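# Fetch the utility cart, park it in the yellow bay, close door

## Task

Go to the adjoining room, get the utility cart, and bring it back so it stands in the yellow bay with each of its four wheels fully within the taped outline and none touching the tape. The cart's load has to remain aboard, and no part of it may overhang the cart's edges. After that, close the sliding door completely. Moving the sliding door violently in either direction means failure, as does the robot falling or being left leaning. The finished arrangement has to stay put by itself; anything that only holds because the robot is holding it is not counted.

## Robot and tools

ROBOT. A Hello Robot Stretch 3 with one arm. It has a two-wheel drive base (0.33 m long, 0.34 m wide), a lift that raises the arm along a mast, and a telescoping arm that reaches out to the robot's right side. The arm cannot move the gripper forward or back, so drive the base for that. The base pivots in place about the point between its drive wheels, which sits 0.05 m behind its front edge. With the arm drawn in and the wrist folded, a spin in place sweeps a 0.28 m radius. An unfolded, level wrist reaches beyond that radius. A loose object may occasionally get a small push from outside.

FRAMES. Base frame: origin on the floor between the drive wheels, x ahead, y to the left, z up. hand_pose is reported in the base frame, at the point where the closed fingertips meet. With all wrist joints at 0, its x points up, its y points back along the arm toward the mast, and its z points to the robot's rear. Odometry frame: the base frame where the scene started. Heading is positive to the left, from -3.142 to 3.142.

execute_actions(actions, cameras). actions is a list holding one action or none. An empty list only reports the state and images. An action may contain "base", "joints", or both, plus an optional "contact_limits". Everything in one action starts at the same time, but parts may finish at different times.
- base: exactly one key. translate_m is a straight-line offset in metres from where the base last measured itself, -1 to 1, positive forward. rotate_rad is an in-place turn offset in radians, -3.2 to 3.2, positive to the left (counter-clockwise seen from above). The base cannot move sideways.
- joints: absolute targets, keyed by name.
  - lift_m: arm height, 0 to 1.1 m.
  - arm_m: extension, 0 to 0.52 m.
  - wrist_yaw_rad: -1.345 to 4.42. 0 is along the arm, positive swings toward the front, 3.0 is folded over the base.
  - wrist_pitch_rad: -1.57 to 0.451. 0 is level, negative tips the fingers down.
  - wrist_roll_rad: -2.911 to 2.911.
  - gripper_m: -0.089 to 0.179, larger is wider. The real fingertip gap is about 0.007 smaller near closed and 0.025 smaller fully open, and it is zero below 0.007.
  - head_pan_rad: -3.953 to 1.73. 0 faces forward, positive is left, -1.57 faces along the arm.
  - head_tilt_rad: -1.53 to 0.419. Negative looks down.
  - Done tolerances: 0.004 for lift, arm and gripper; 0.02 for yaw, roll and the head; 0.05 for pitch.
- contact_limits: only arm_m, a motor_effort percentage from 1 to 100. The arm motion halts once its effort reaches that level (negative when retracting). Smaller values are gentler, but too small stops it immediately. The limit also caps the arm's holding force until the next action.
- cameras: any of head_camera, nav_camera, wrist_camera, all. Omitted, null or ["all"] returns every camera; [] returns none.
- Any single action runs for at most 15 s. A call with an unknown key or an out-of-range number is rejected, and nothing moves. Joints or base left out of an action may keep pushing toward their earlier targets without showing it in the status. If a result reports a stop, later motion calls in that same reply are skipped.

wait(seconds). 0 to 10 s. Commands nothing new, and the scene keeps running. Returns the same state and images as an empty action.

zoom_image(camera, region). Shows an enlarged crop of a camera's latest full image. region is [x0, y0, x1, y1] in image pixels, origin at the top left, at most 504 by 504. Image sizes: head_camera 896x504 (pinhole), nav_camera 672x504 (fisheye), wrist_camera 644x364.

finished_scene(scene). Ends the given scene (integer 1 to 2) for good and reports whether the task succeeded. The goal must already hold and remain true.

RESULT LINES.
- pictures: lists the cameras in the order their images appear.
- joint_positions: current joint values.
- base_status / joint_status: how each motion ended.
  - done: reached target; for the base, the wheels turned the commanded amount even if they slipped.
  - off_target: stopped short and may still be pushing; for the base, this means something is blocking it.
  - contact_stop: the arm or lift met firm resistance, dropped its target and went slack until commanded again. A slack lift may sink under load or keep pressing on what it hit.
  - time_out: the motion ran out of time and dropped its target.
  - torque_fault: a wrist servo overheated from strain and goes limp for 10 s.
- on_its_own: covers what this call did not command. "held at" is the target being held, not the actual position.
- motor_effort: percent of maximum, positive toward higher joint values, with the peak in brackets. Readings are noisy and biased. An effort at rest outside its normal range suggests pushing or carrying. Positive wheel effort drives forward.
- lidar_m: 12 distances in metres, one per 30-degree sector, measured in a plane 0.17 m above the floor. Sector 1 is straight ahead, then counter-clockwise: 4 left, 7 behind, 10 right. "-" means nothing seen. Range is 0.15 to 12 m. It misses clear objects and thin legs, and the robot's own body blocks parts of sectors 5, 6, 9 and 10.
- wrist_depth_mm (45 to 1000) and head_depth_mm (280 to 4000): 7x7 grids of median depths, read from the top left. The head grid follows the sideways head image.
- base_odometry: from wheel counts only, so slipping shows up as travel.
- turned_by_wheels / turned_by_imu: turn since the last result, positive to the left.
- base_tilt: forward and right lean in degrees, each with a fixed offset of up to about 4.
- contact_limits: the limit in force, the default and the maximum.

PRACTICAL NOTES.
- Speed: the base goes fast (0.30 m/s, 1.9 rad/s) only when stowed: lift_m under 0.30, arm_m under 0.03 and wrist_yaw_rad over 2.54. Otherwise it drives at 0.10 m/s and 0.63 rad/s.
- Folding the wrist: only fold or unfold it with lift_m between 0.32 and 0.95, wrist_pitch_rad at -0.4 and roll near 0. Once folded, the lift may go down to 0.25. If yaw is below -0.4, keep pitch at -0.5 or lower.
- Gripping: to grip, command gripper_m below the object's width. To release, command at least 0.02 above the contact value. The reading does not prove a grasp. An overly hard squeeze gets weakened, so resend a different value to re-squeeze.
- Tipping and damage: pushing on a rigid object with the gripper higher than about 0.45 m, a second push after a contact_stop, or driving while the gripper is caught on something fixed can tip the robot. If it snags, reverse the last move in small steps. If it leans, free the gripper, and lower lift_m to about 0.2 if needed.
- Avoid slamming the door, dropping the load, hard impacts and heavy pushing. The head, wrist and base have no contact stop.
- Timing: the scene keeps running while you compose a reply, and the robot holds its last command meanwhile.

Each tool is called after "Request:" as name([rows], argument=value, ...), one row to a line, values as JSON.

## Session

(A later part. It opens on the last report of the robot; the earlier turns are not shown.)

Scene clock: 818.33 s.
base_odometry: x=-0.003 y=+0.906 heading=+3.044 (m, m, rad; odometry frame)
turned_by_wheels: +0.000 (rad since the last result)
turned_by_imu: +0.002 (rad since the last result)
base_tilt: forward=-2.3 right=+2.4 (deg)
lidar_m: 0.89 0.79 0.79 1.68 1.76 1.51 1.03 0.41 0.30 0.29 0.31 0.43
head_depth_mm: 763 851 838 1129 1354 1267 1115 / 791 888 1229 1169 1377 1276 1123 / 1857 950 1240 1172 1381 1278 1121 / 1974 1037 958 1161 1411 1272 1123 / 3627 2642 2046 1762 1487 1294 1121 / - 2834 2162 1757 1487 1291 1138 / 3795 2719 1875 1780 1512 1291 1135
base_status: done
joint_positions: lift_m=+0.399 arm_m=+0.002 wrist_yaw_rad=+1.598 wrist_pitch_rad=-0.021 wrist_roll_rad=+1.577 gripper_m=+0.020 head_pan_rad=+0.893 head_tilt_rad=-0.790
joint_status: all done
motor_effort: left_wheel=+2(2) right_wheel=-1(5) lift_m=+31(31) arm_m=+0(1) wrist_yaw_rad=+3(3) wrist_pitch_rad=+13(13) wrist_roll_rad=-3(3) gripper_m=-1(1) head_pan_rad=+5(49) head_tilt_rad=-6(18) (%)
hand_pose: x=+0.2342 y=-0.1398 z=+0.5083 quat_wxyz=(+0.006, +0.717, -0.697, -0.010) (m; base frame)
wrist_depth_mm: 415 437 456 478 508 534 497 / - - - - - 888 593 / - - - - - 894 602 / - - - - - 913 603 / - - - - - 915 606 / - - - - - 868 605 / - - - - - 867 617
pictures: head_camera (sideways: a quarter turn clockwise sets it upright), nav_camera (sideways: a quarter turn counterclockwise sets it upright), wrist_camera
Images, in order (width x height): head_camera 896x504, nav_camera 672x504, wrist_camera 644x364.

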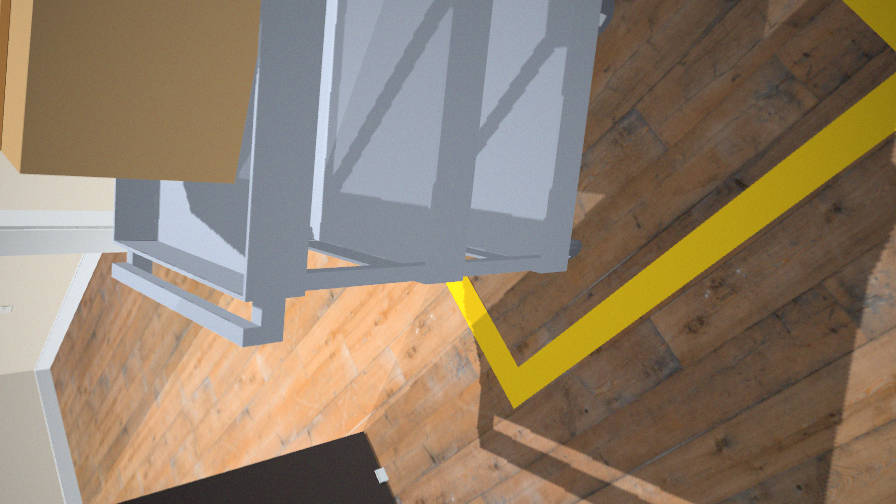

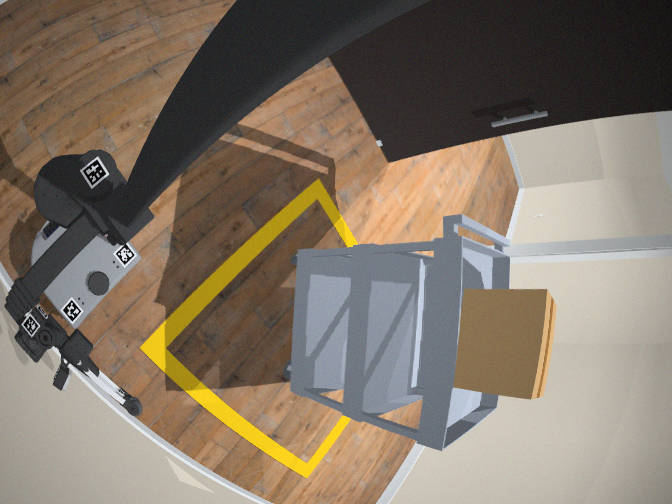

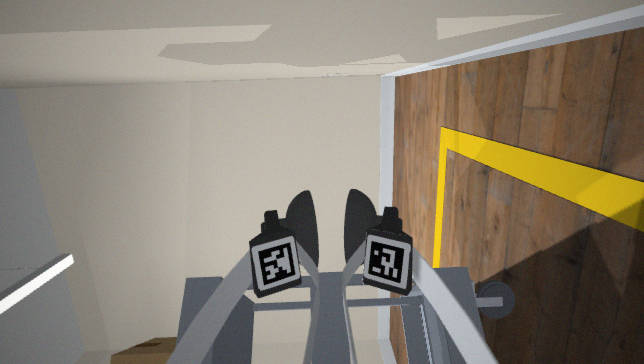

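Request:
execute_actions([
  {"base":{"translate_m":-0.3},"joints":{"wrist_roll_rad":0.0,"wrist_pitch_rad":-0.4,"gripper_m":0.0}},
], cameras=[])

Request:
execute_actions([
  {"base":{"translate_m":-0.28},"joints":{"wrist_yaw_rad":3.0}},
], cameras=[])

Request:
execute_actions([
  {"joints":{"lift_m":0.25}},
], cameras=[])

Request:
execute_actions([
  {"base":{"rotate_rad":1.571},"joints":{"head_pan_rad":-0.6,"head_tilt_rad":-0.7}},
])

Scene clock: 847.83 s.
base_odometry: x=+0.296 y=+0.877 heading=+3.044 (m, m, rad; odometry frame)
turned_by_wheels: +0.000 (rad since the last result)
turned_by_imu: +0.001 (rad since the last result)
base_tilt: forward=-2.4 right=+2.4 (deg)
lidar_m: 1.13 1.01 1.73 1.69 1.62 1.21 1.00 0.39 0.29 0.29 0.30 0.42
head_depth_mm: 1234 1038 1343 1492 1457 1268 1120 / 2059 1101 1309 1543 1468 1271 1120 / 2170 2440 2131 1702 1474 1273 1123 / 3648 2750 2135 1750 1474 1278 1126 / - 2777 2158 1771 1489 1280 1134 / 1647 1790 1967 1772 1487 1285 1134 / 1477 1642 1855 1790 1503 1293 1141
base_status: done
joint_positions: lift_m=+0.399 arm_m=+0.002 wrist_yaw_rad=+1.598 wrist_pitch_rad=-0.414 wrist_roll_rad=+0.004 gripper_m=+0.000 head_pan_rad=+0.893 head_tilt_rad=-0.790
joint_status: all done
motor_effort: left_wheel=+2(2) right_wheel=-2(5) lift_m=+30(30) arm_m=+1(1) wrist_yaw_rad=+3(3) wrist_pitch_rad=+9(14) wrist_roll_rad=-2(4) gripper_m=-4(81) head_pan_rad=+5(5) head_tilt_rad=-6(6) (%)
hand_pose: x=+0.2035 y=-0.1408 z=+0.4130 quat_wxyz=(+0.586, +0.598, -0.379, +0.393) (m; base frame)
wrist_depth_mm: - - - - 671 290 184 / - - - - 674 291 185 / 879 - - - 676 291 185 / 920 913 885 891 673 290 185 / 758 753 732 - 567 290 185 / 648 627 626 602 521 290 185 / 553 549 542 547 523 291 184
pictures: none
No camera images: the call's "cameras" was empty. Leave "cameras" out to get every camera's image.

Scene clock: 851.70 s.
base_odometry: x=+0.574 y=+0.850 heading=+3.044 (m, m, rad; odometry frame)
turned_by_wheels: +0.000 (rad since the last result)
turned_by_imu: +0.001 (rad since the last result)
base_tilt: forward=-2.3 right=+2.4 (deg)
lidar_m: 1.22 1.23 1.75 1.70 1.23 0.92 0.89 0.38 0.29 0.28 0.29 0.41
head_depth_mm: 1430 1554 1488 1628 1467 1270 1114 / 2288 2484 2118 1689 1465 1261 1121 / 3560 2746 2125 1743 1472 1279 1122 / - 2759 2144 1740 1479 1280 1126 / 1698 1894 2086 1747 1480 1284 1133 / 1575 1778 1968 1764 1496 1286 1139 / 1486 1672 1868 1786 1499 1289 1138
base_status: done
joint_positions: lift_m=+0.399 arm_m=+0.002 wrist_yaw_rad=+2.998 wrist_pitch_rad=-0.414 wrist_roll_rad=+0.003 gripper_m=+0.000 head_pan_rad=+0.893 head_tilt_rad=-0.790
joint_status: all done
motor_effort: left_wheel=+1(3) right_wheel=-1(5) lift_m=+31(30) arm_m=+1(0) wrist_yaw_rad=+2(4) wrist_pitch_rad=+9(9) wrist_roll_rad=-2(2) gripper_m=-3(3) head_pan_rad=+5(4) head_tilt_rad=-6(6) (%)
hand_pose: x=+0.0109 y=+0.0758 z=+0.4130 quat_wxyz=(+0.195, +0.701, +0.095, +0.679) (m; base frame)
wrist_depth_mm: - - - - - - - / - - - - - - - / - - - - - - - / 916 903 883 891 863 844 836 / 760 748 742 - 710 706 685 / 646 635 - 598 591 601 585 / 559 550 - 569 535 526 527
pictures: none
No camera images: the call's "cameras" was empty. Leave "cameras" out to get every camera's image.

Scene clock: 853.90 s.
base_odometry: x=+0.574 y=+0.850 heading=+3.044 (m, m, rad; odometry frame)
turned_by_wheels: +0.000 (rad since the last result)
turned_by_imu: +0.000 (rad since the last result)
base_tilt: forward=-2.3 right=+2.4 (deg)
lidar_m: 1.22 1.23 1.75 1.69 1.23 0.92 0.89 0.38 0.29 0.28 0.29 0.41
head_depth_mm: 1433 1562 1486 1650 1457 1268 1115 / 2291 2571 2142 1695 1462 1266 1115 / 3539 2762 2123 1724 1472 1270 1124 / - 2809 2138 1749 1475 1282 1129 / 1696 1927 2081 1779 1474 1277 1130 / 1581 1773 1958 1760 1500 1289 1130 / 1490 1641 1857 1777 1489 1292 1134
base_status: not commanded
joint_positions: lift_m=+0.251 arm_m=+0.002 wrist_yaw_rad=+2.998 wrist_pitch_rad=-0.415 wrist_roll_rad=+0.003 gripper_m=+0.000 head_pan_rad=+0.893 head_tilt_rad=-0.790
joint_status: all done
motor_effort: left_wheel=+2(1) right_wheel=-2(2) lift_m=+7(29) arm_m=+0(1) wrist_yaw_rad=+2(3) wrist_pitch_rad=+9(9) wrist_roll_rad=-2(1) gripper_m=-3(3) head_pan_rad=+5(4) head_tilt_rad=-6(6) (%)
hand_pose: x=+0.0109 y=+0.0757 z=+0.2642 quat_wxyz=(+0.195, +0.701, +0.096, +0.679) (m; base frame)
wrist_depth_mm: - - - - - - - / - - - - - - 958 / 853 818 804 786 771 770 734 / 661 644 636 630 614 600 593 / 544 534 543 - 505 503 492 / 477 - - - 427 428 427 / - - - - 380 378 374
pictures: none
No camera images: the call's "cameras" was empty. Leave "cameras" out to get every camera's image.

Scene clock: 857.60 s.
base_odometry: x=+0.574 y=+0.850 heading=-1.668 (m, m, rad; odometry frame)
turned_by_wheels: +1.571 (rad since the last result)
turned_by_imu: +1.500 (rad since the last result)
base_tilt: forward=-2.3 right=+2.3 (deg)
lidar_m: 1.68 1.34 0.94 0.89 0.43 0.31 0.29 0.30 0.39 0.96 1.23 1.77
head_depth_mm: 2274 1383 1524 1558 1570 1327 1151 / 2239 2479 2445 1916 1554 1335 1155 / 3658 3460 2470 1906 1574 1336 1152 / - 3426 2367 1915 1576 1338 1161 / 1627 1820 2041 1918 1579 1340 1167 / 1523 1695 1897 1957 1588 1343 1167 / 1444 1591 1765 1904 1582 1351 1175
base_status: done
joint_positions: lift_m=+0.251 arm_m=+0.002 wrist_yaw_rad=+3.000 wrist_pitch_rad=-0.416 wrist_roll_rad=+0.003 gripper_m=+0.000 head_pan_rad=-0.595 head_tilt_rad=-0.699
joint_status: all done
motor_effort: left_wheel=-5(58) right_wheel=-7(16) lift_m=+10(10) arm_m=-1(1) wrist_yaw_rad=+1(3) wrist_pitch_rad=+10(11) wrist_roll_rad=-2(2) gripper_m=-3(3) head_pan_rad=-3(50) head_tilt_rad=-1(16) (%)
hand_pose: x=+0.0105 y=+0.0755 z=+0.2637 quat_wxyz=(+0.195, +0.701, +0.097, +0.679) (m; base frame)
wrist_depth_mm: 457 - 852 893 946 978 - / 453 - 908 942 975 - 964 / 440 573 806 785 765 759 735 / 424 571 630 634 611 598 582 / 406 521 543 - 509 507 492 / 369 - - - 426 431 423 / - - - - 378 375 373
pictures: head_camera (sideways: a quarter turn clockwise sets it upright), nav_camera (sideways: a quarter turn counterclockwise sets it upright), wrist_camera
Images, in order (width x height): head_camera 896x504, nav_camera 672x504, wrist_camera 644x364.

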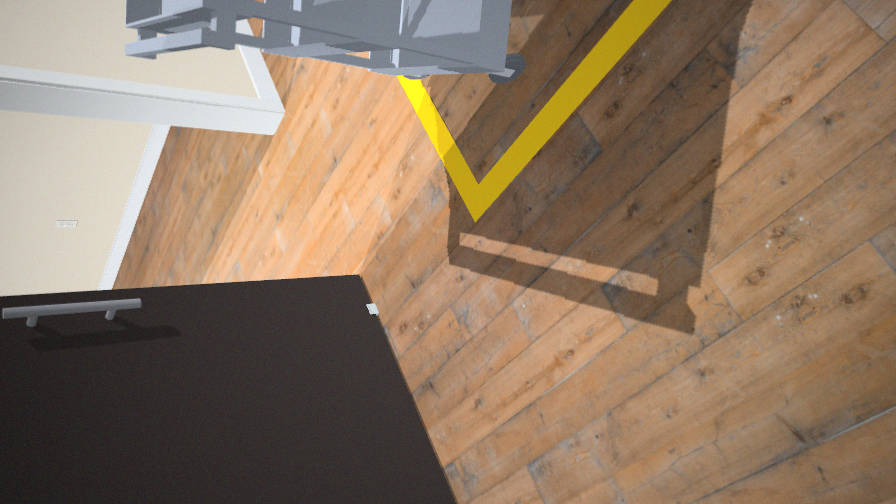

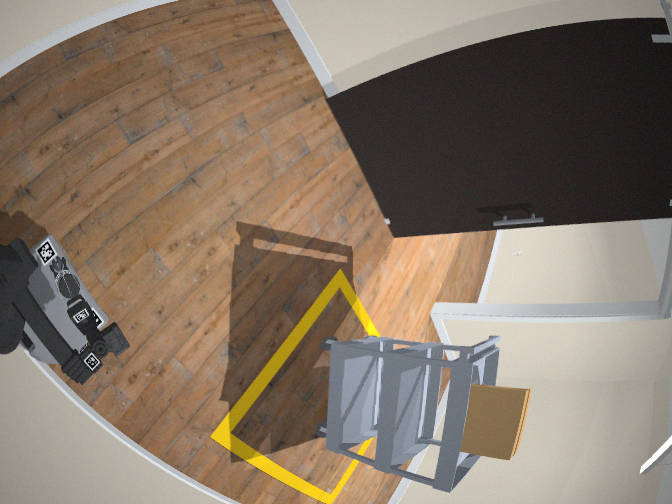

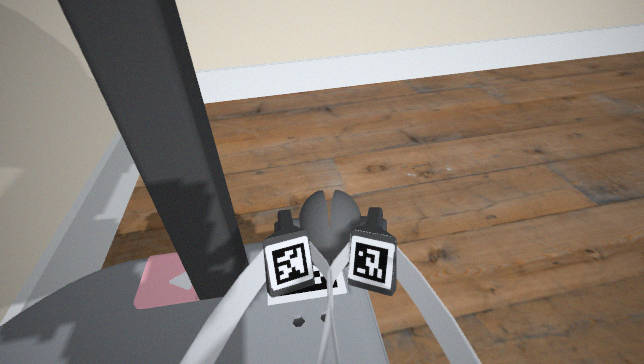

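Request:
execute_actions([
  {"base":{"translate_m":0.1}},
], cameras=[])

Request:
execute_actions([
  {"base":{"rotate_rad":0.12}},
], cameras=[])

Request:
execute_actions([
  {"base":{"translate_m":0.9},"joints":{"head_pan_rad":-0.9,"head_tilt_rad":-0.6}},
])

Scene clock: 864.40 s.
base_odometry: x=+0.565 y=+0.750 heading=-1.668 (m, m, rad; odometry frame)
turned_by_wheels: +0.000 (rad since the last result)
turned_by_imu: +0.000 (rad since the last result)
base_tilt: forward=-2.3 right=+2.4 (deg)
lidar_m: 1.58 1.35 0.94 0.90 0.58 0.41 0.39 0.40 0.53 1.28 1.17 1.67
head_depth_mm: 2134 2430 2240 1749 1533 1323 1148 / 3211 2551 2458 1918 1570 1330 1155 / 3598 3374 2451 1919 1573 1330 1158 / - 3262 2288 1930 1585 1341 1165 / 1539 1711 1920 1941 1599 1348 1163 / 1440 1593 1782 1900 1585 1348 1166 / 1357 1487 1655 1825 1587 1362 1168
base_status: done
joint_positions: lift_m=+0.251 arm_m=+0.002 wrist_yaw_rad=+3.000 wrist_pitch_rad=-0.416 wrist_roll_rad=+0.003 gripper_m=+0.000 head_pan_rad=-0.595 head_tilt_rad=-0.699
joint_status: not commanded
motor_effort: left_wheel=-1(7) right_wheel=-1(6) lift_m=+9(10) arm_m=-1(1) wrist_yaw_rad=+1(1) wrist_pitch_rad=+10(10) wrist_roll_rad=-1(2) gripper_m=-3(3) head_pan_rad=-3(3) head_tilt_rad=-1(0) (%)
hand_pose: x=+0.0105 y=+0.0755 z=+0.2637 quat_wxyz=(+0.195, +0.701, +0.097, +0.679) (m; base frame)
wrist_depth_mm: 627 - 843 901 956 983 - / 610 - 926 943 978 995 986 / 591 747 799 784 759 748 732 / 560 647 634 631 609 593 592 / 522 537 544 - 508 502 492 / 468 - - - 427 429 427 / - - - - 380 378 371
pictures: none
No camera images: the call's "cameras" was empty. Leave "cameras" out to get every camera's image.

Scene clock: 865.27 s.
base_odometry: x=+0.565 y=+0.750 heading=-1.548 (m, m, rad; odometry frame)
turned_by_wheels: +0.120 (rad since the last result)
turned_by_imu: +0.120 (rad since the last result)
base_tilt: forward=-2.3 right=+2.3 (deg)
lidar_m: 1.58 1.20 0.92 0.90 0.52 0.40 0.39 0.41 0.60 1.26 1.17 1.61
head_depth_mm: 3282 3191 2413 1919 1555 1328 1147 / 3701 3408 2449 1897 1583 1324 1151 / - 3055 2267 1911 1576 1335 1151 / 1513 1717 1935 1921 1565 1337 1159 / 1447 1619 1832 1933 1590 1353 1163 / 1374 1523 1712 1872 1593 1348 1169 / 1309 1450 1616 1808 1599 1349 1175
base_status: done
joint_positions: lift_m=+0.251 arm_m=+0.002 wrist_yaw_rad=+3.000 wrist_pitch_rad=-0.416 wrist_roll_rad=+0.003 gripper_m=+0.000 head_pan_rad=-0.595 head_tilt_rad=-0.699
joint_status: not commanded
motor_effort: left_wheel=-1(6) right_wheel=+1(6) lift_m=+10(10) arm_m=-1(1) wrist_yaw_rad=+1(1) wrist_pitch_rad=+10(10) wrist_roll_rad=-2(2) gripper_m=-2(2) head_pan_rad=-2(4) head_tilt_rad=+0(1) (%)
hand_pose: x=+0.0105 y=+0.0755 z=+0.2637 quat_wxyz=(+0.195, +0.701, +0.097, +0.679) (m; base frame)
wrist_depth_mm: 511 - 860 876 890 917 944 / 509 - 935 934 960 954 978 / 512 635 807 785 761 744 736 / 491 620 634 627 617 602 592 / 482 536 542 - 508 499 489 / 453 - - - 428 430 425 / - - - - 381 377 373
pictures: none
No camera images: the call's "cameras" was empty. Leave "cameras" out to get every camera's image.

Scene clock: 869.97 s.
base_odometry: x=+0.585 y=-0.150 heading=-1.548 (m, m, rad; odometry frame)
turned_by_wheels: +0.000 (rad since the last result)
turned_by_imu: -0.001 (rad since the last result)
base_tilt: forward=-2.4 right=+2.4 (deg)
lidar_m: 0.69 0.79 0.85 0.83 0.88 1.27 1.29 1.36 1.11 1.17 0.91 0.70
head_depth_mm: 2638 2898 2789 2128 1695 1406 1193 / 1008 1109 1314 1990 1691 1407 1188 / 901 1001 1140 1312 1540 1412 1202 / 805 889 994 1127 1295 1388 1204 / 734 803 884 991 1125 1289 1209 / 673 732 798 882 981 1114 1186 / 621 671 728 799 879 979 1106
base_status: done
joint_positions: lift_m=+0.251 arm_m=+0.002 wrist_yaw_rad=+3.000 wrist_pitch_rad=-0.416 wrist_roll_rad=+0.003 gripper_m=+0.000 head_pan_rad=-0.893 head_tilt_rad=-0.605
joint_status: all done
motor_effort: left_wheel=-1(5) right_wheel=+1(6) lift_m=+9(9) arm_m=+0(0) wrist_yaw_rad=+1(0) wrist_pitch_rad=+10(10) wrist_roll_rad=-2(2) gripper_m=-3(4) head_pan_rad=-5(33) head_tilt_rad=+3(20) (%)
hand_pose: x=+0.0105 y=+0.0755 z=+0.2637 quat_wxyz=(+0.195, +0.701, +0.097, +0.679) (m; base frame)
wrist_depth_mm: 779 - 812 816 835 859 817 / 838 - 866 874 901 913 815 / 851 817 799 786 763 749 732 / 660 654 626 626 611 605 594 / 542 536 538 - 508 501 496 / 479 - - - 429 431 424 / - - - - 378 379 371
pictures: head_camera (sideways: a quarter turn clockwise sets it upright), nav_camera (sideways: a quarter turn counterclockwise sets it upright), wrist_camera
Images, in order (width x height): head_camera 896x504, nav_camera 672x504, wrist_camera 644x364.

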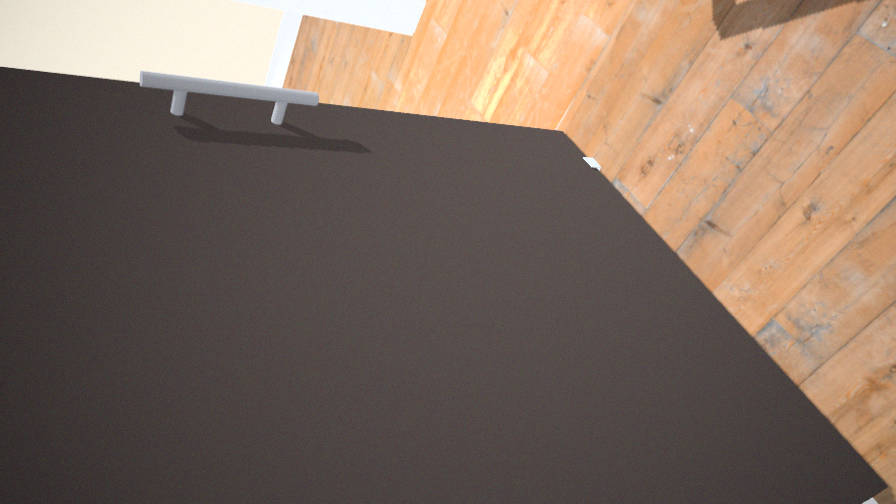

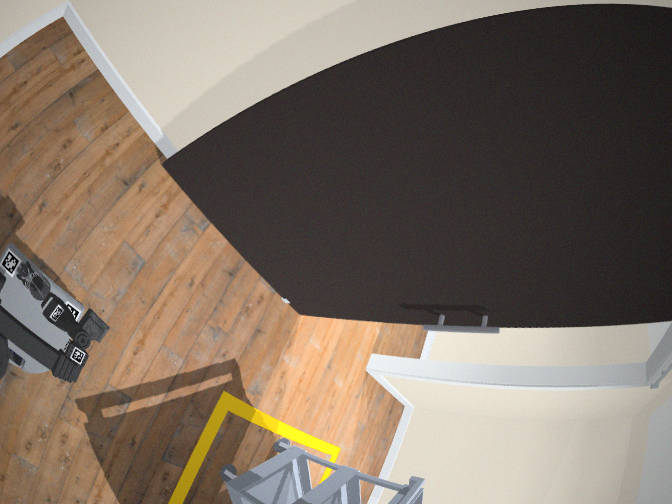

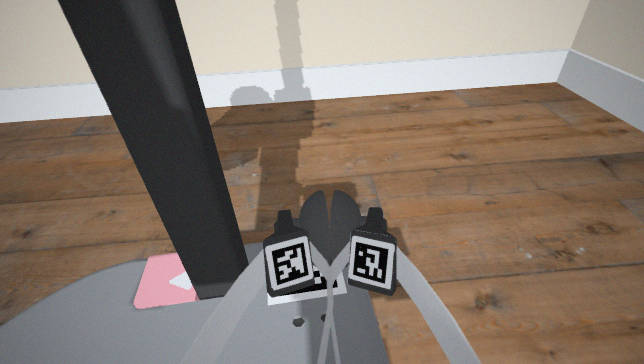

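Request:
execute_actions([
  {"base":{"translate_m":0.35}},
], cameras=[])

Request:
execute_actions([
  {"base":{"rotate_rad":1.571},"joints":{"head_pan_rad":-1.9,"head_tilt_rad":-1.0}},
])

Scene clock: 881.10 s.
base_odometry: x=+0.593 y=-0.499 heading=-1.548 (m, m, rad; odometry frame)
turned_by_wheels: +0.000 (rad since the last result)
turned_by_imu: +0.000 (rad since the last result)
base_tilt: forward=-2.4 right=+2.3 (deg)
lidar_m: 0.39 0.42 0.60 0.81 0.86 1.24 1.63 1.73 1.27 1.05 0.45 0.35
head_depth_mm: 534 620 735 896 1166 1367 1190 / 469 531 613 728 890 1149 1199 / 418 466 528 610 720 881 1126 / 376 415 464 525 605 717 877 / 342 374 414 461 522 603 710 / 313 341 373 412 459 518 598 / 291 312 339 371 409 461 580
base_status: done
joint_positions: lift_m=+0.251 arm_m=+0.002 wrist_yaw_rad=+3.000 wrist_pitch_rad=-0.416 wrist_roll_rad=+0.003 gripper_m=+0.000 head_pan_rad=-0.893 head_tilt_rad=-0.605
joint_status: not commanded
motor_effort: left_wheel=-2(4) right_wheel=+1(6) lift_m=+9(10) arm_m=+0(0) wrist_yaw_rad=+1(1) wrist_pitch_rad=+10(10) wrist_roll_rad=-2(2) gripper_m=-2(3) head_pan_rad=-4(4) head_tilt_rad=+3(3) (%)
hand_pose: x=+0.0105 y=+0.0755 z=+0.2637 quat_wxyz=(+0.195, +0.701, +0.097, +0.679) (m; base frame)
wrist_depth_mm: 756 - 788 794 821 625 430 / 814 - 849 873 877 636 438 / 842 811 813 778 767 637 446 / 659 649 625 633 615 581 451 / 546 535 546 - 508 504 445 / 477 - - - 425 430 414 / - - - - 381 378 369
pictures: none
No camera images: the call's "cameras" was empty. Leave "cameras" out to get every camera's image.

Scene clock: 883.37 s.
base_odometry: x=+0.593 y=-0.499 heading=+0.023 (m, m, rad; odometry frame)
turned_by_wheels: +1.571 (rad since the last result)
turned_by_imu: +1.570 (rad since the last result)
base_tilt: forward=-2.4 right=+2.4 (deg)
lidar_m: 0.81 0.86 1.22 1.64 1.73 1.27 1.10 0.46 0.35 0.39 0.42 0.59
head_depth_mm: 325 395 499 678 1066 1190 1112 / 315 380 476 639 969 1196 - / 307 366 456 601 883 1215 - / 337 400 495 655 942 1214 - / 345 408 498 640 900 1183 1097 / 335 395 479 611 840 1176 1104 / 327 383 461 581 785 1163 1108
base_status: done
joint_positions: lift_m=+0.251 arm_m=+0.002 wrist_yaw_rad=+3.000 wrist_pitch_rad=-0.416 wrist_roll_rad=+0.003 gripper_m=+0.000 head_pan_rad=-1.893 head_tilt_rad=-0.988
joint_status: all done
motor_effort: left_wheel=-2(6) right_wheel=+1(8) lift_m=+10(10) arm_m=-1(0) wrist_yaw_rad=+1(1) wrist_pitch_rad=+10(10) wrist_roll_rad=-1(2) gripper_m=-3(3) head_pan_rad=-5(52) head_tilt_rad=-8(37) (%)
hand_pose: x=+0.0105 y=+0.0754 z=+0.2637 quat_wxyz=(+0.195, +0.701, +0.097, +0.679) (m; base frame)
wrist_depth_mm: - - - - - - 897 / - - - - - 999 871 / 847 805 803 780 770 742 738 / 662 656 637 634 615 597 587 / 539 539 543 - 510 506 496 / 479 - - - 425 426 424 / - - - - 379 377 372
pictures: head_camera (sideways: a quarter turn clockwise sets it upright), nav_camera (sideways: a quarter turn counterclockwise sets it upright), wrist_camera
Images, in order (width x height): head_camera 896x504, nav_camera 672x504, wrist_camera 644x364.

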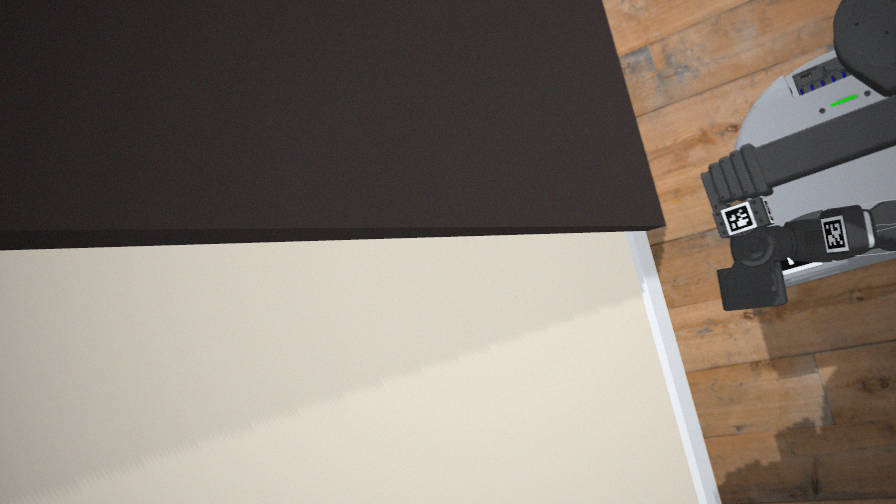

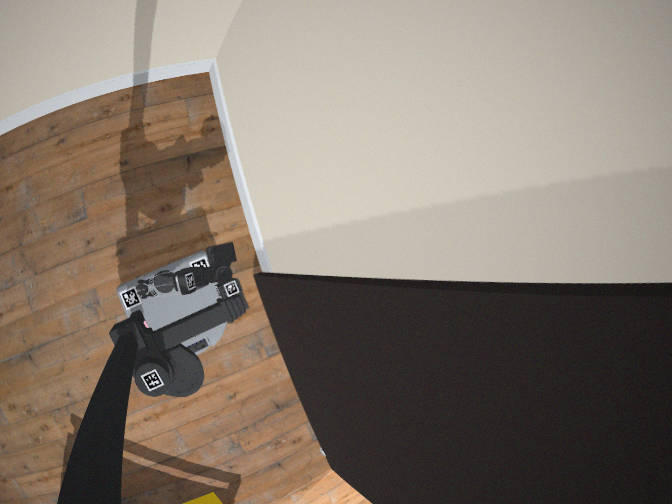

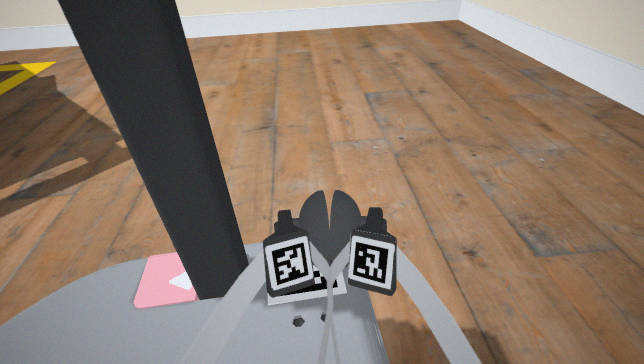

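Request:
execute_actions([
  {"base":{"translate_m":0.14}},
], cameras=[])

Request:
execute_actions([
  {"joints":{"arm_m":0.13},"contact_limits":{"arm_m":15}},
])

Scene clock: 892.27 s.
base_odometry: x=+0.733 y=-0.496 heading=+0.022 (m, m, rad; odometry frame)
turned_by_wheels: +0.000 (rad since the last result)
turned_by_imu: +0.000 (rad since the last result)
base_tilt: forward=-2.4 right=+2.4 (deg)
lidar_m: 0.67 0.71 1.01 1.63 1.71 1.38 1.13 0.47 0.41 0.40 0.42 0.60
head_depth_mm: 384 436 516 699 1092 1184 1116 / 384 463 563 705 987 1191 - / 373 445 554 729 1068 1218 - / 362 431 532 690 986 1218 - / 352 416 508 656 917 1193 1098 / 342 403 489 622 857 1170 1097 / 333 390 471 595 802 1162 1103
base_status: done
joint_positions: lift_m=+0.251 arm_m=+0.002 wrist_yaw_rad=+3.000 wrist_pitch_rad=-0.416 wrist_roll_rad=+0.003 gripper_m=+0.000 head_pan_rad=-1.893 head_tilt_rad=-0.988
joint_status: not commanded
motor_effort: left_wheel=-1(6) right_wheel=+1(6) lift_m=+10(9) arm_m=+0(0) wrist_yaw_rad=+0(0) wrist_pitch_rad=+10(10) wrist_roll_rad=-2(1) gripper_m=-3(2) head_pan_rad=-4(5) head_tilt_rad=-7(7) (%)
hand_pose: x=+0.0105 y=+0.0754 z=+0.2637 quat_wxyz=(+0.195, +0.701, +0.097, +0.679) (m; base frame)
wrist_depth_mm: - - - - - - 727 / - - - - - 940 734 / 847 805 808 794 765 752 703 / 671 656 638 633 607 607 586 / 548 531 540 - 511 502 493 / 473 - - - 426 430 422 / - - - - 380 378 373
pictures: none
No camera images: the call's "cameras" was empty. Leave "cameras" out to get every camera's image.

Scene clock: 894.47 s.
base_odometry: x=+0.733 y=-0.496 heading=+0.022 (m, m, rad; odometry frame)
turned_by_wheels: +0.000 (rad since the last result)
turned_by_imu: +0.000 (rad since the last result)
base_tilt: forward=-2.4 right=+2.4 (deg)
lidar_m: 0.67 0.71 1.01 1.63 1.72 1.39 1.13 0.47 0.41 0.40 0.42 0.60
head_depth_mm: 384 436 516 697 1086 1181 1104 / 384 462 562 705 990 1191 - / 372 445 553 729 1051 1218 - / 361 430 530 690 949 1201 - / 351 416 509 654 905 1187 1096 / 342 403 488 622 853 1175 1096 / 333 391 471 594 802 1164 1100
base_status: not commanded
joint_positions: lift_m=+0.251 arm_m=+0.130 wrist_yaw_rad=+3.000 wrist_pitch_rad=-0.416 wrist_roll_rad=+0.003 gripper_m=+0.000 head_pan_rad=-1.893 head_tilt_rad=-0.988
joint_status: all done
motor_effort: left_wheel=-1(1) right_wheel=+1(1) lift_m=+10(10) arm_m=+4(5) wrist_yaw_rad=+0(1) wrist_pitch_rad=+10(10) wrist_roll_rad=-1(1) gripper_m=-3(3) head_pan_rad=-2(3) head_tilt_rad=-7(6) (%)
contact_limits: arm_m 15 (drawing in: default 24, maximum 40; extending or still: default 35, maximum 56)
hand_pose: x=+0.0105 y=-0.0523 z=+0.2637 quat_wxyz=(+0.195, +0.701, +0.097, +0.679) (m; base frame)
wrist_depth_mm: - - - - - - 728 / - - - - - 926 731 / 842 822 801 793 767 741 704 / 662 683 - 649 613 597 594 / 564 - - - 514 505 498 / - - - - 427 431 424 / - - - - 380 376 369
pictures: head_camera (sideways: a quarter turn clockwise sets it upright), nav_camera (sideways: a quarter turn counterclockwise sets it upright), wrist_camera
Images, in order (width x height): head_camera 896x504, nav_camera 672x504, wrist_camera 644x364.

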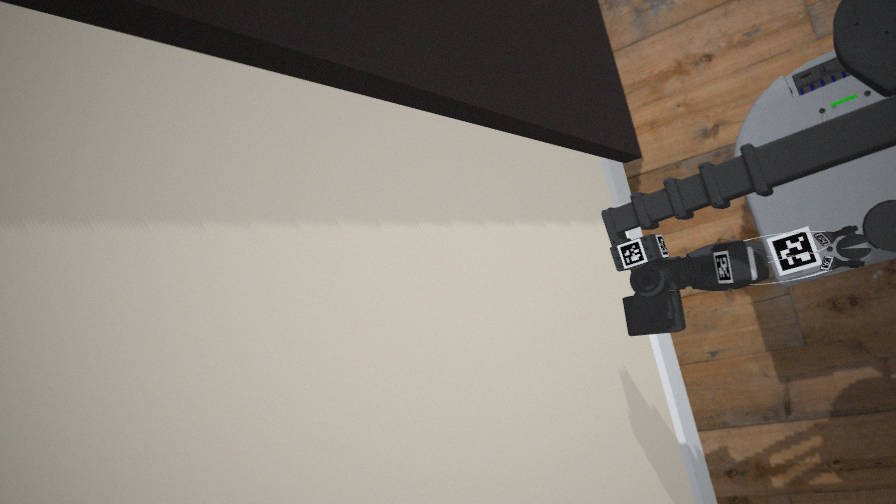

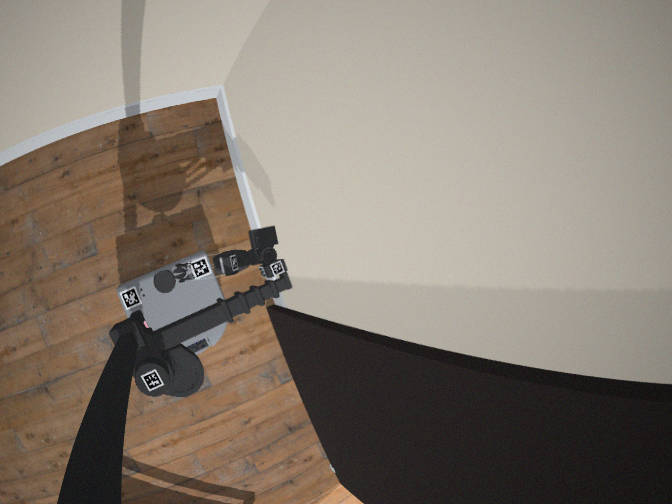

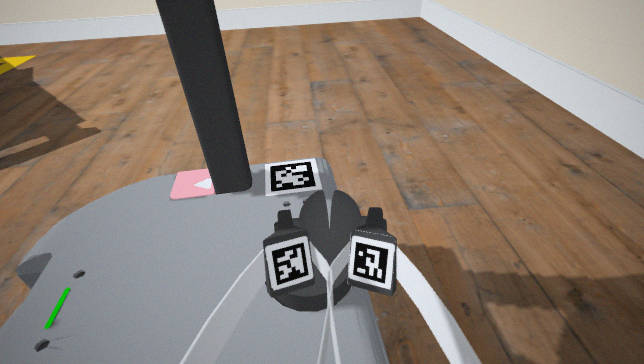

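Request:
execute_actions([
  {"joints":{"arm_m":0.18},"contact_limits":{"arm_m":12}},
], cameras=["head_camera"])

Scene clock: 896.97 s.
base_odometry: x=+0.733 y=-0.496 heading=+0.022 (m, m, rad; odometry frame)
turned_by_wheels: +0.000 (rad since the last result)
turned_by_imu: +0.000 (rad since the last result)
base_tilt: forward=-2.4 right=+2.3 (deg)
lidar_m: 0.67 0.71 1.01 1.63 1.72 1.39 1.12 0.47 0.41 0.40 0.42 0.60
head_depth_mm: 383 436 517 697 1090 1185 1105 / 383 463 563 705 992 1192 - / 372 445 553 729 1055 1210 - / 362 431 529 689 901 1184 - / 352 416 510 654 861 1186 1097 / 342 403 489 624 856 1166 1097 / 333 391 471 593 804 1157 1103
base_status: not commanded
joint_positions: lift_m=+0.251 arm_m=+0.180 wrist_yaw_rad=+3.000 wrist_pitch_rad=-0.416 wrist_roll_rad=+0.003 gripper_m=+0.000 head_pan_rad=-1.893 head_tilt_rad=-0.988
joint_status: all done
motor_effort: left_wheel=-1(1) right_wheel=+1(1) lift_m=+10(10) arm_m=+4(4) wrist_yaw_rad=+0(0) wrist_pitch_rad=+10(10) wrist_roll_rad=-1(2) gripper_m=-3(2) head_pan_rad=-4(3) head_tilt_rad=-7(7) (%)
contact_limits: arm_m 12 (drawing in: default 24, maximum 40; extending or still: default 35, maximum 56)
hand_pose: x=+0.0105 y=-0.1023 z=+0.2637 quat_wxyz=(+0.195, +0.701, +0.097, +0.679) (m; base frame)
wrist_depth_mm: - - - - - - 726 / - - - - - 940 730 / 848 825 811 809 766 762 696 / 669 - - 639 608 596 590 / 544 - - - 513 499 486 / - - - - 426 430 423 / - - - - 381 379 373
pictures: head_camera (sideways: a quarter turn clockwise sets it upright)
Images, in order (width x height): head_camera 896x504.

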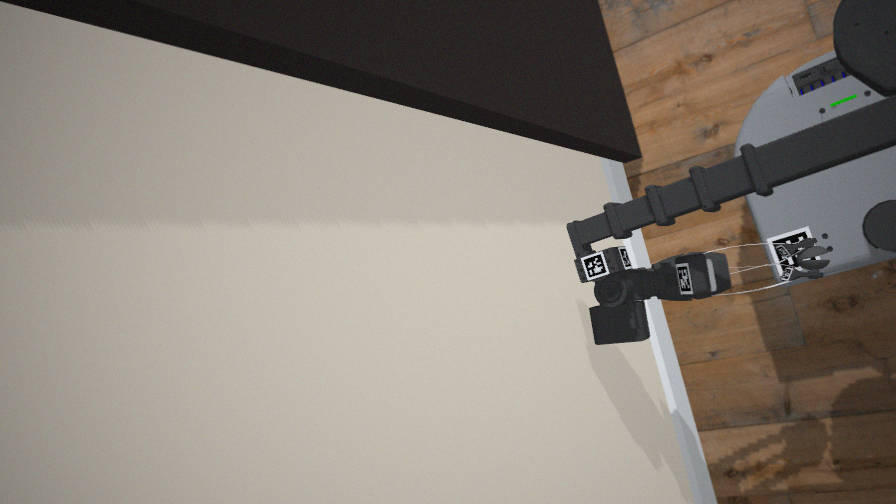

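Request:
execute_actions([
  {"base":{"rotate_rad":-0.07},"joints":{"arm_m":0.17,"head_pan_rad":-2.1}},
], cameras=[])

Request:
execute_actions([
  {"base":{"translate_m":-0.2}},
])

Scene clock: 904.20 s.
base_odometry: x=+0.733 y=-0.496 heading=-0.047 (m, m, rad; odometry frame)
turned_by_wheels: -0.070 (rad since the last result)
turned_by_imu: -0.070 (rad since the last result)
base_tilt: forward=-2.4 right=+2.4 (deg)
lidar_m: 0.67 0.69 0.94 1.63 1.68 1.39 1.52 0.50 0.42 0.40 0.41 0.56
head_depth_mm: 426 526 688 1003 1310 1183 - / 394 481 615 850 1265 1200 - / 374 449 556 740 1113 1218 - / 404 479 586 755 1029 1204 - / 386 451 548 689 891 1183 1093 / 363 422 504 624 819 1160 1100 / 344 397 468 572 729 1011 1097
base_status: done
joint_positions: lift_m=+0.251 arm_m=+0.170 wrist_yaw_rad=+3.000 wrist_pitch_rad=-0.416 wrist_roll_rad=+0.003 gripper_m=+0.000 head_pan_rad=-2.093 head_tilt_rad=-0.988
joint_status: all done
motor_effort: left_wheel=+1(4) right_wheel=-2(4) lift_m=+10(10) arm_m=-3(2) wrist_yaw_rad=+1(0) wrist_pitch_rad=+10(10) wrist_roll_rad=-2(1) gripper_m=-2(3) head_pan_rad=-3(27) head_tilt_rad=-7(7) (%)
hand_pose: x=+0.0105 y=-0.0929 z=+0.2637 quat_wxyz=(+0.195, +0.701, +0.097, +0.679) (m; base frame)
wrist_depth_mm: - - - - - 947 687 / - - - - - 904 708 / 864 820 823 790 767 746 671 / 662 - - 645 614 605 591 / 545 - - - 508 503 490 / - - - - 426 430 428 / - - - - 381 378 374
pictures: none
No camera images: the call's "cameras" was empty. Leave "cameras" out to get every camera's image.

Scene clock: 907.40 s.
base_odometry: x=+0.533 y=-0.487 heading=-0.047 (m, m, rad; odometry frame)
turned_by_wheels: +0.000 (rad since the last result)
turned_by_imu: +0.001 (rad since the last result)
base_tilt: forward=-2.4 right=+2.4 (deg)
lidar_m: 0.87 0.90 1.22 1.62 1.68 1.21 1.36 0.50 0.36 0.35 0.42 0.56
head_depth_mm: 429 531 697 1013 1318 1190 - / 398 487 619 858 1277 1193 - / 372 448 559 745 1127 1226 - / 349 414 509 660 898 1187 - / 329 387 467 590 769 1176 1091 / 311 361 431 553 823 1158 1099 / 297 340 436 574 733 1021 1104
base_status: done
joint_positions: lift_m=+0.251 arm_m=+0.169 wrist_yaw_rad=+2.999 wrist_pitch_rad=-0.401 wrist_roll_rad=+0.003 gripper_m=+0.000 head_pan_rad=-2.093 head_tilt_rad=-0.988
joint_status: not commanded
motor_effort: left_wheel=+1(6) right_wheel=-4(18) lift_m=+10(10) arm_m=+7(6) wrist_yaw_rad=+1(5) wrist_pitch_rad=+1(10) wrist_roll_rad=-2(2) gripper_m=-2(3) head_pan_rad=-4(3) head_tilt_rad=-7(7) (%)
hand_pose: x=+0.0109 y=-0.0902 z=+0.2672 quat_wxyz=(+0.190, +0.702, +0.091, +0.680) (m; base frame)
wrist_depth_mm: - - - - - - 880 / - - - - - - 887 / 871 861 833 815 795 765 758 / 687 721 - 655 632 619 607 / 570 - - - 513 503 502 / - - - - 433 436 432 / - - - - 386 381 377
pictures: head_camera (sideways: a quarter turn clockwise sets it upright), nav_camera (sideways: a quarter turn counterclockwise sets it upright), wrist_camera
Images, in order (width x height): head_camera 896x504, nav_camera 672x504, wrist_camera 644x364.

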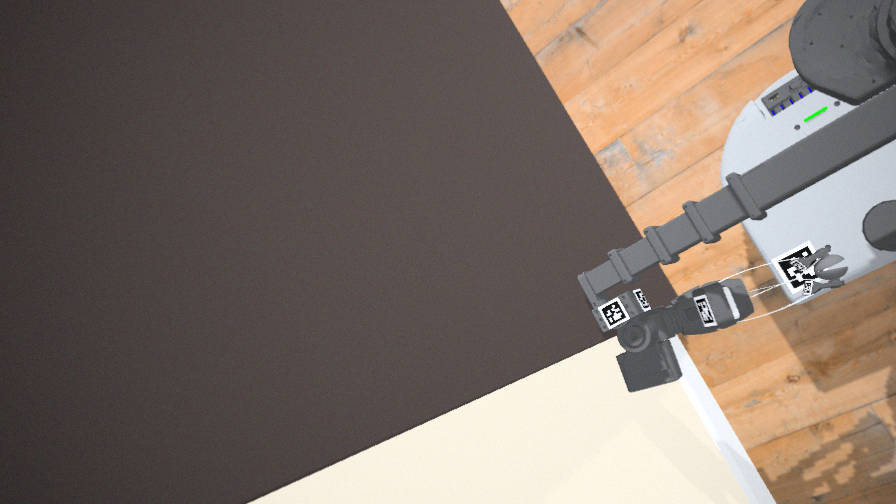

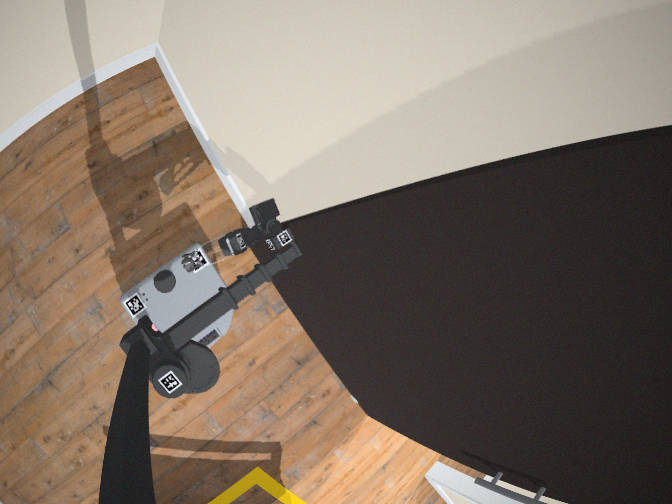

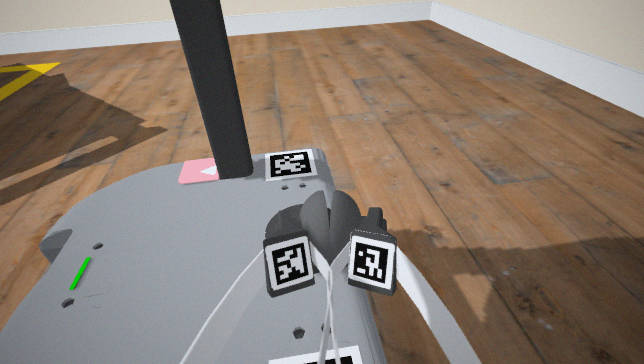

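Request:
execute_actions([
  {"base":{"translate_m":-0.1}},
])

Scene clock: 913.70 s.
base_odometry: x=+0.433 y=-0.482 heading=-0.047 (m, m, rad; odometry frame)
turned_by_wheels: +0.000 (rad since the last result)
turned_by_imu: +0.110 (rad since the last result)
base_tilt: forward=-2.4 right=+2.3 (deg)
lidar_m: 0.96 1.02 1.50 1.62 1.74 1.14 1.01 0.45 0.35 0.35 0.43 0.64
head_depth_mm: 385 471 607 852 1275 1189 - / 364 442 558 760 1195 1199 - / 347 416 518 686 1013 1222 - / 330 392 482 625 849 1185 - / 315 371 451 573 753 1169 1095 / 302 352 423 530 796 1162 1103 / 294 335 399 565 757 1091 1104
base_status: done
joint_positions: lift_m=+0.251 arm_m=+0.168 wrist_yaw_rad=+3.002 wrist_pitch_rad=-0.367 wrist_roll_rad=+0.003 gripper_m=+0.000 head_pan_rad=-2.093 head_tilt_rad=-0.988
joint_status: not commanded
on_its_own: arm_m is at rest, and its effort (+26) is outside its rest range (-14 to +14)
motor_effort: left_wheel=-2(12) right_wheel=-1(31) lift_m=+10(9) arm_m=+26(26) wrist_yaw_rad=-3(38) wrist_pitch_rad=-19(19) wrist_roll_rad=-1(2) gripper_m=-3(3) head_pan_rad=-3(4) head_tilt_rad=-7(7) (%)
hand_pose: x=+0.0108 y=-0.0846 z=+0.2749 quat_wxyz=(+0.178, +0.703, +0.080, +0.684) (m; base frame)
wrist_depth_mm: - - - - - - - / - - - - - - - / 965 924 908 884 868 833 814 / 714 747 - 716 671 648 637 / 603 - - - 546 536 524 / 489 - - - 449 451 444 / - - - - 398 395 388
pictures: head_camera (sideways: a quarter turn clockwise sets it upright), nav_camera (sideways: a quarter turn counterclockwise sets it upright), wrist_camera
Images, in order (width x height): head_camera 896x504, nav_camera 672x504, wrist_camera 644x364.

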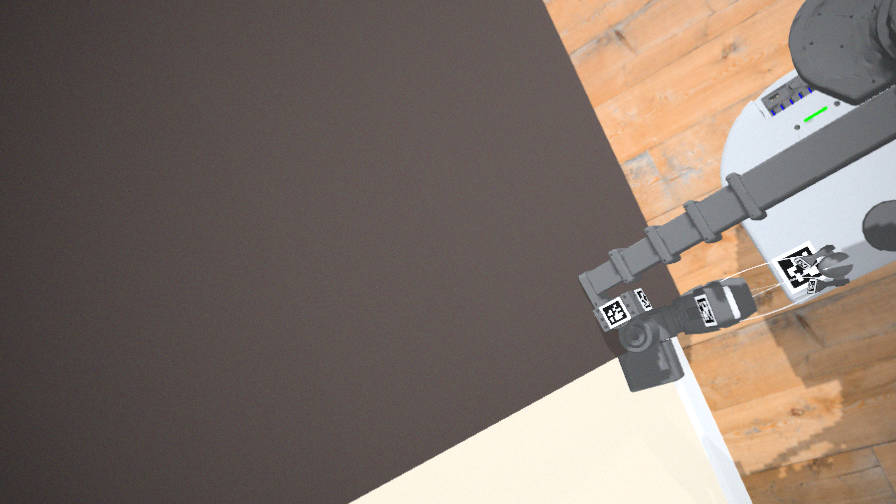

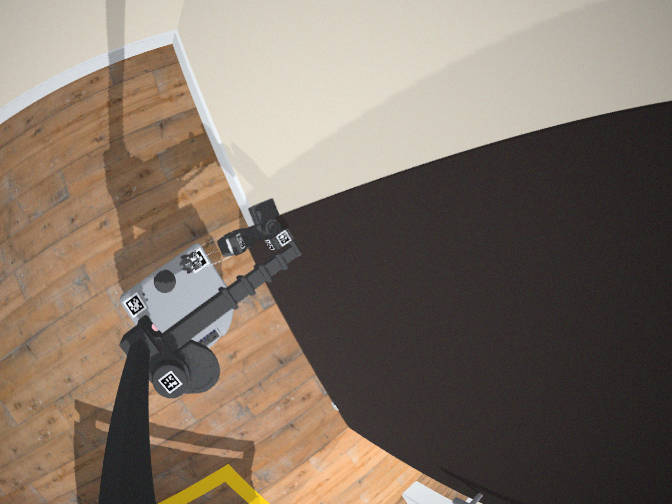

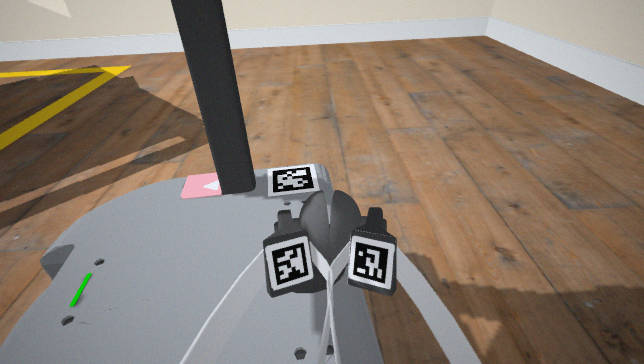

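Request:
execute_actions([
  {"base":{"translate_m":0.04},"joints":{"arm_m":0.0,"wrist_pitch_rad":-0.4,"wrist_yaw_rad":3.0}},
], cameras=[])

Request:
execute_actions([
  {"base":{"rotate_rad":-0.46}},
], cameras=["nav_camera"])

Scene clock: 940.77 s.
base_odometry: x=+0.473 y=-0.484 heading=-0.047 (m, m, rad; odometry frame)
turned_by_wheels: +0.000 (rad since the last result)
turned_by_imu: -0.001 (rad since the last result)
base_tilt: forward=-2.3 right=+2.3 (deg)
lidar_m: 0.91 0.98 1.44 1.62 1.73 1.17 1.02 0.46 0.36 0.35 0.44 0.64
head_depth_mm: 388 476 613 861 1276 1188 - / 367 445 565 769 1209 1196 - / 349 419 522 692 1026 1221 - / 332 395 486 631 899 1214 - / 317 374 454 579 835 1198 1088 / 303 355 427 590 841 1161 1092 / 295 337 469 582 763 1105 1103
base_status: done
joint_positions: lift_m=+0.251 arm_m=+0.002 wrist_yaw_rad=+2.998 wrist_pitch_rad=-0.414 wrist_roll_rad=+0.003 gripper_m=+0.000 head_pan_rad=-2.093 head_tilt_rad=-0.988
joint_status: all done
joint sent to its limit — the command would take arm_m past its lower limit, so that joint was sent only as far as its limit.
motor_effort: left_wheel=-1(1) right_wheel=+0(13) lift_m=+10(10) arm_m=-3(25) wrist_yaw_rad=+2(8) wrist_pitch_rad=+9(18) wrist_roll_rad=-2(2) gripper_m=-3(4) head_pan_rad=-3(4) head_tilt_rad=-7(7) (%)
hand_pose: x=+0.0109 y=+0.0755 z=+0.2642 quat_wxyz=(+0.195, +0.701, +0.095, +0.679) (m; base frame)
wrist_depth_mm: - - - - - - - / - - - - - - 940 / 860 814 798 797 763 754 729 / 668 648 638 634 614 605 594 / 545 534 544 - 508 502 491 / 476 - - - 429 432 426 / - - - - 378 379 372
pictures: none
No camera images: the call's "cameras" was empty. Leave "cameras" out to get every camera's image.

Scene clock: 942.30 s.
base_odometry: x=+0.473 y=-0.484 heading=-0.507 (m, m, rad; odometry frame)
turned_by_wheels: -0.460 (rad since the last result)
turned_by_imu: -0.460 (rad since the last result)
base_tilt: forward=-2.4 right=+2.4 (deg)
lidar_m: 0.70 0.92 1.01 1.57 1.62 1.53 1.17 0.87 0.44 0.35 0.35 0.45
head_depth_mm: 781 1035 1610 1470 1318 1190 - / 649 816 1095 1438 1319 1196 - / 554 673 854 1161 1320 1220 - / 485 572 700 892 1241 1222 - / 429 498 591 726 938 1189 1075 / 386 441 513 608 751 1051 1094 / 351 396 452 527 631 915 1077
base_status: done
joint_positions: lift_m=+0.251 arm_m=+0.002 wrist_yaw_rad=+2.998 wrist_pitch_rad=-0.414 wrist_roll_rad=+0.003 gripper_m=+0.000 head_pan_rad=-2.093 head_tilt_rad=-0.988
joint_status: not commanded
motor_effort: left_wheel=+2(7) right_wheel=-2(6) lift_m=+10(10) arm_m=-3(3) wrist_yaw_rad=+3(2) wrist_pitch_rad=+9(9) wrist_roll_rad=-1(2) gripper_m=-3(2) head_pan_rad=-3(3) head_tilt_rad=-7(7) (%)
hand_pose: x=+0.0109 y=+0.0755 z=+0.2642 quat_wxyz=(+0.195, +0.701, +0.095, +0.679) (m; base frame)
wrist_depth_mm: - - - - - 929 747 / - - - - - 930 782 / 860 813 805 795 773 765 738 / 667 649 641 631 613 600 592 / 536 540 545 - 509 503 494 / 479 - - - 426 430 425 / - - - - 384 377 372
pictures: nav_camera (sideways: a quarter turn counterclockwise sets it upright)
Images, in order (width x height): nav_camera 672x504.

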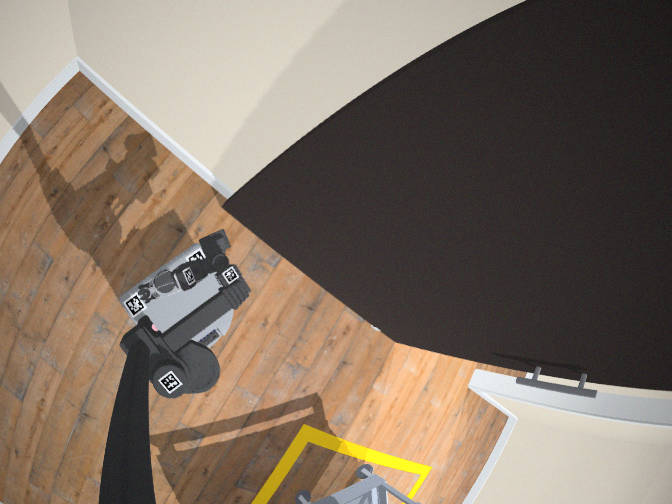

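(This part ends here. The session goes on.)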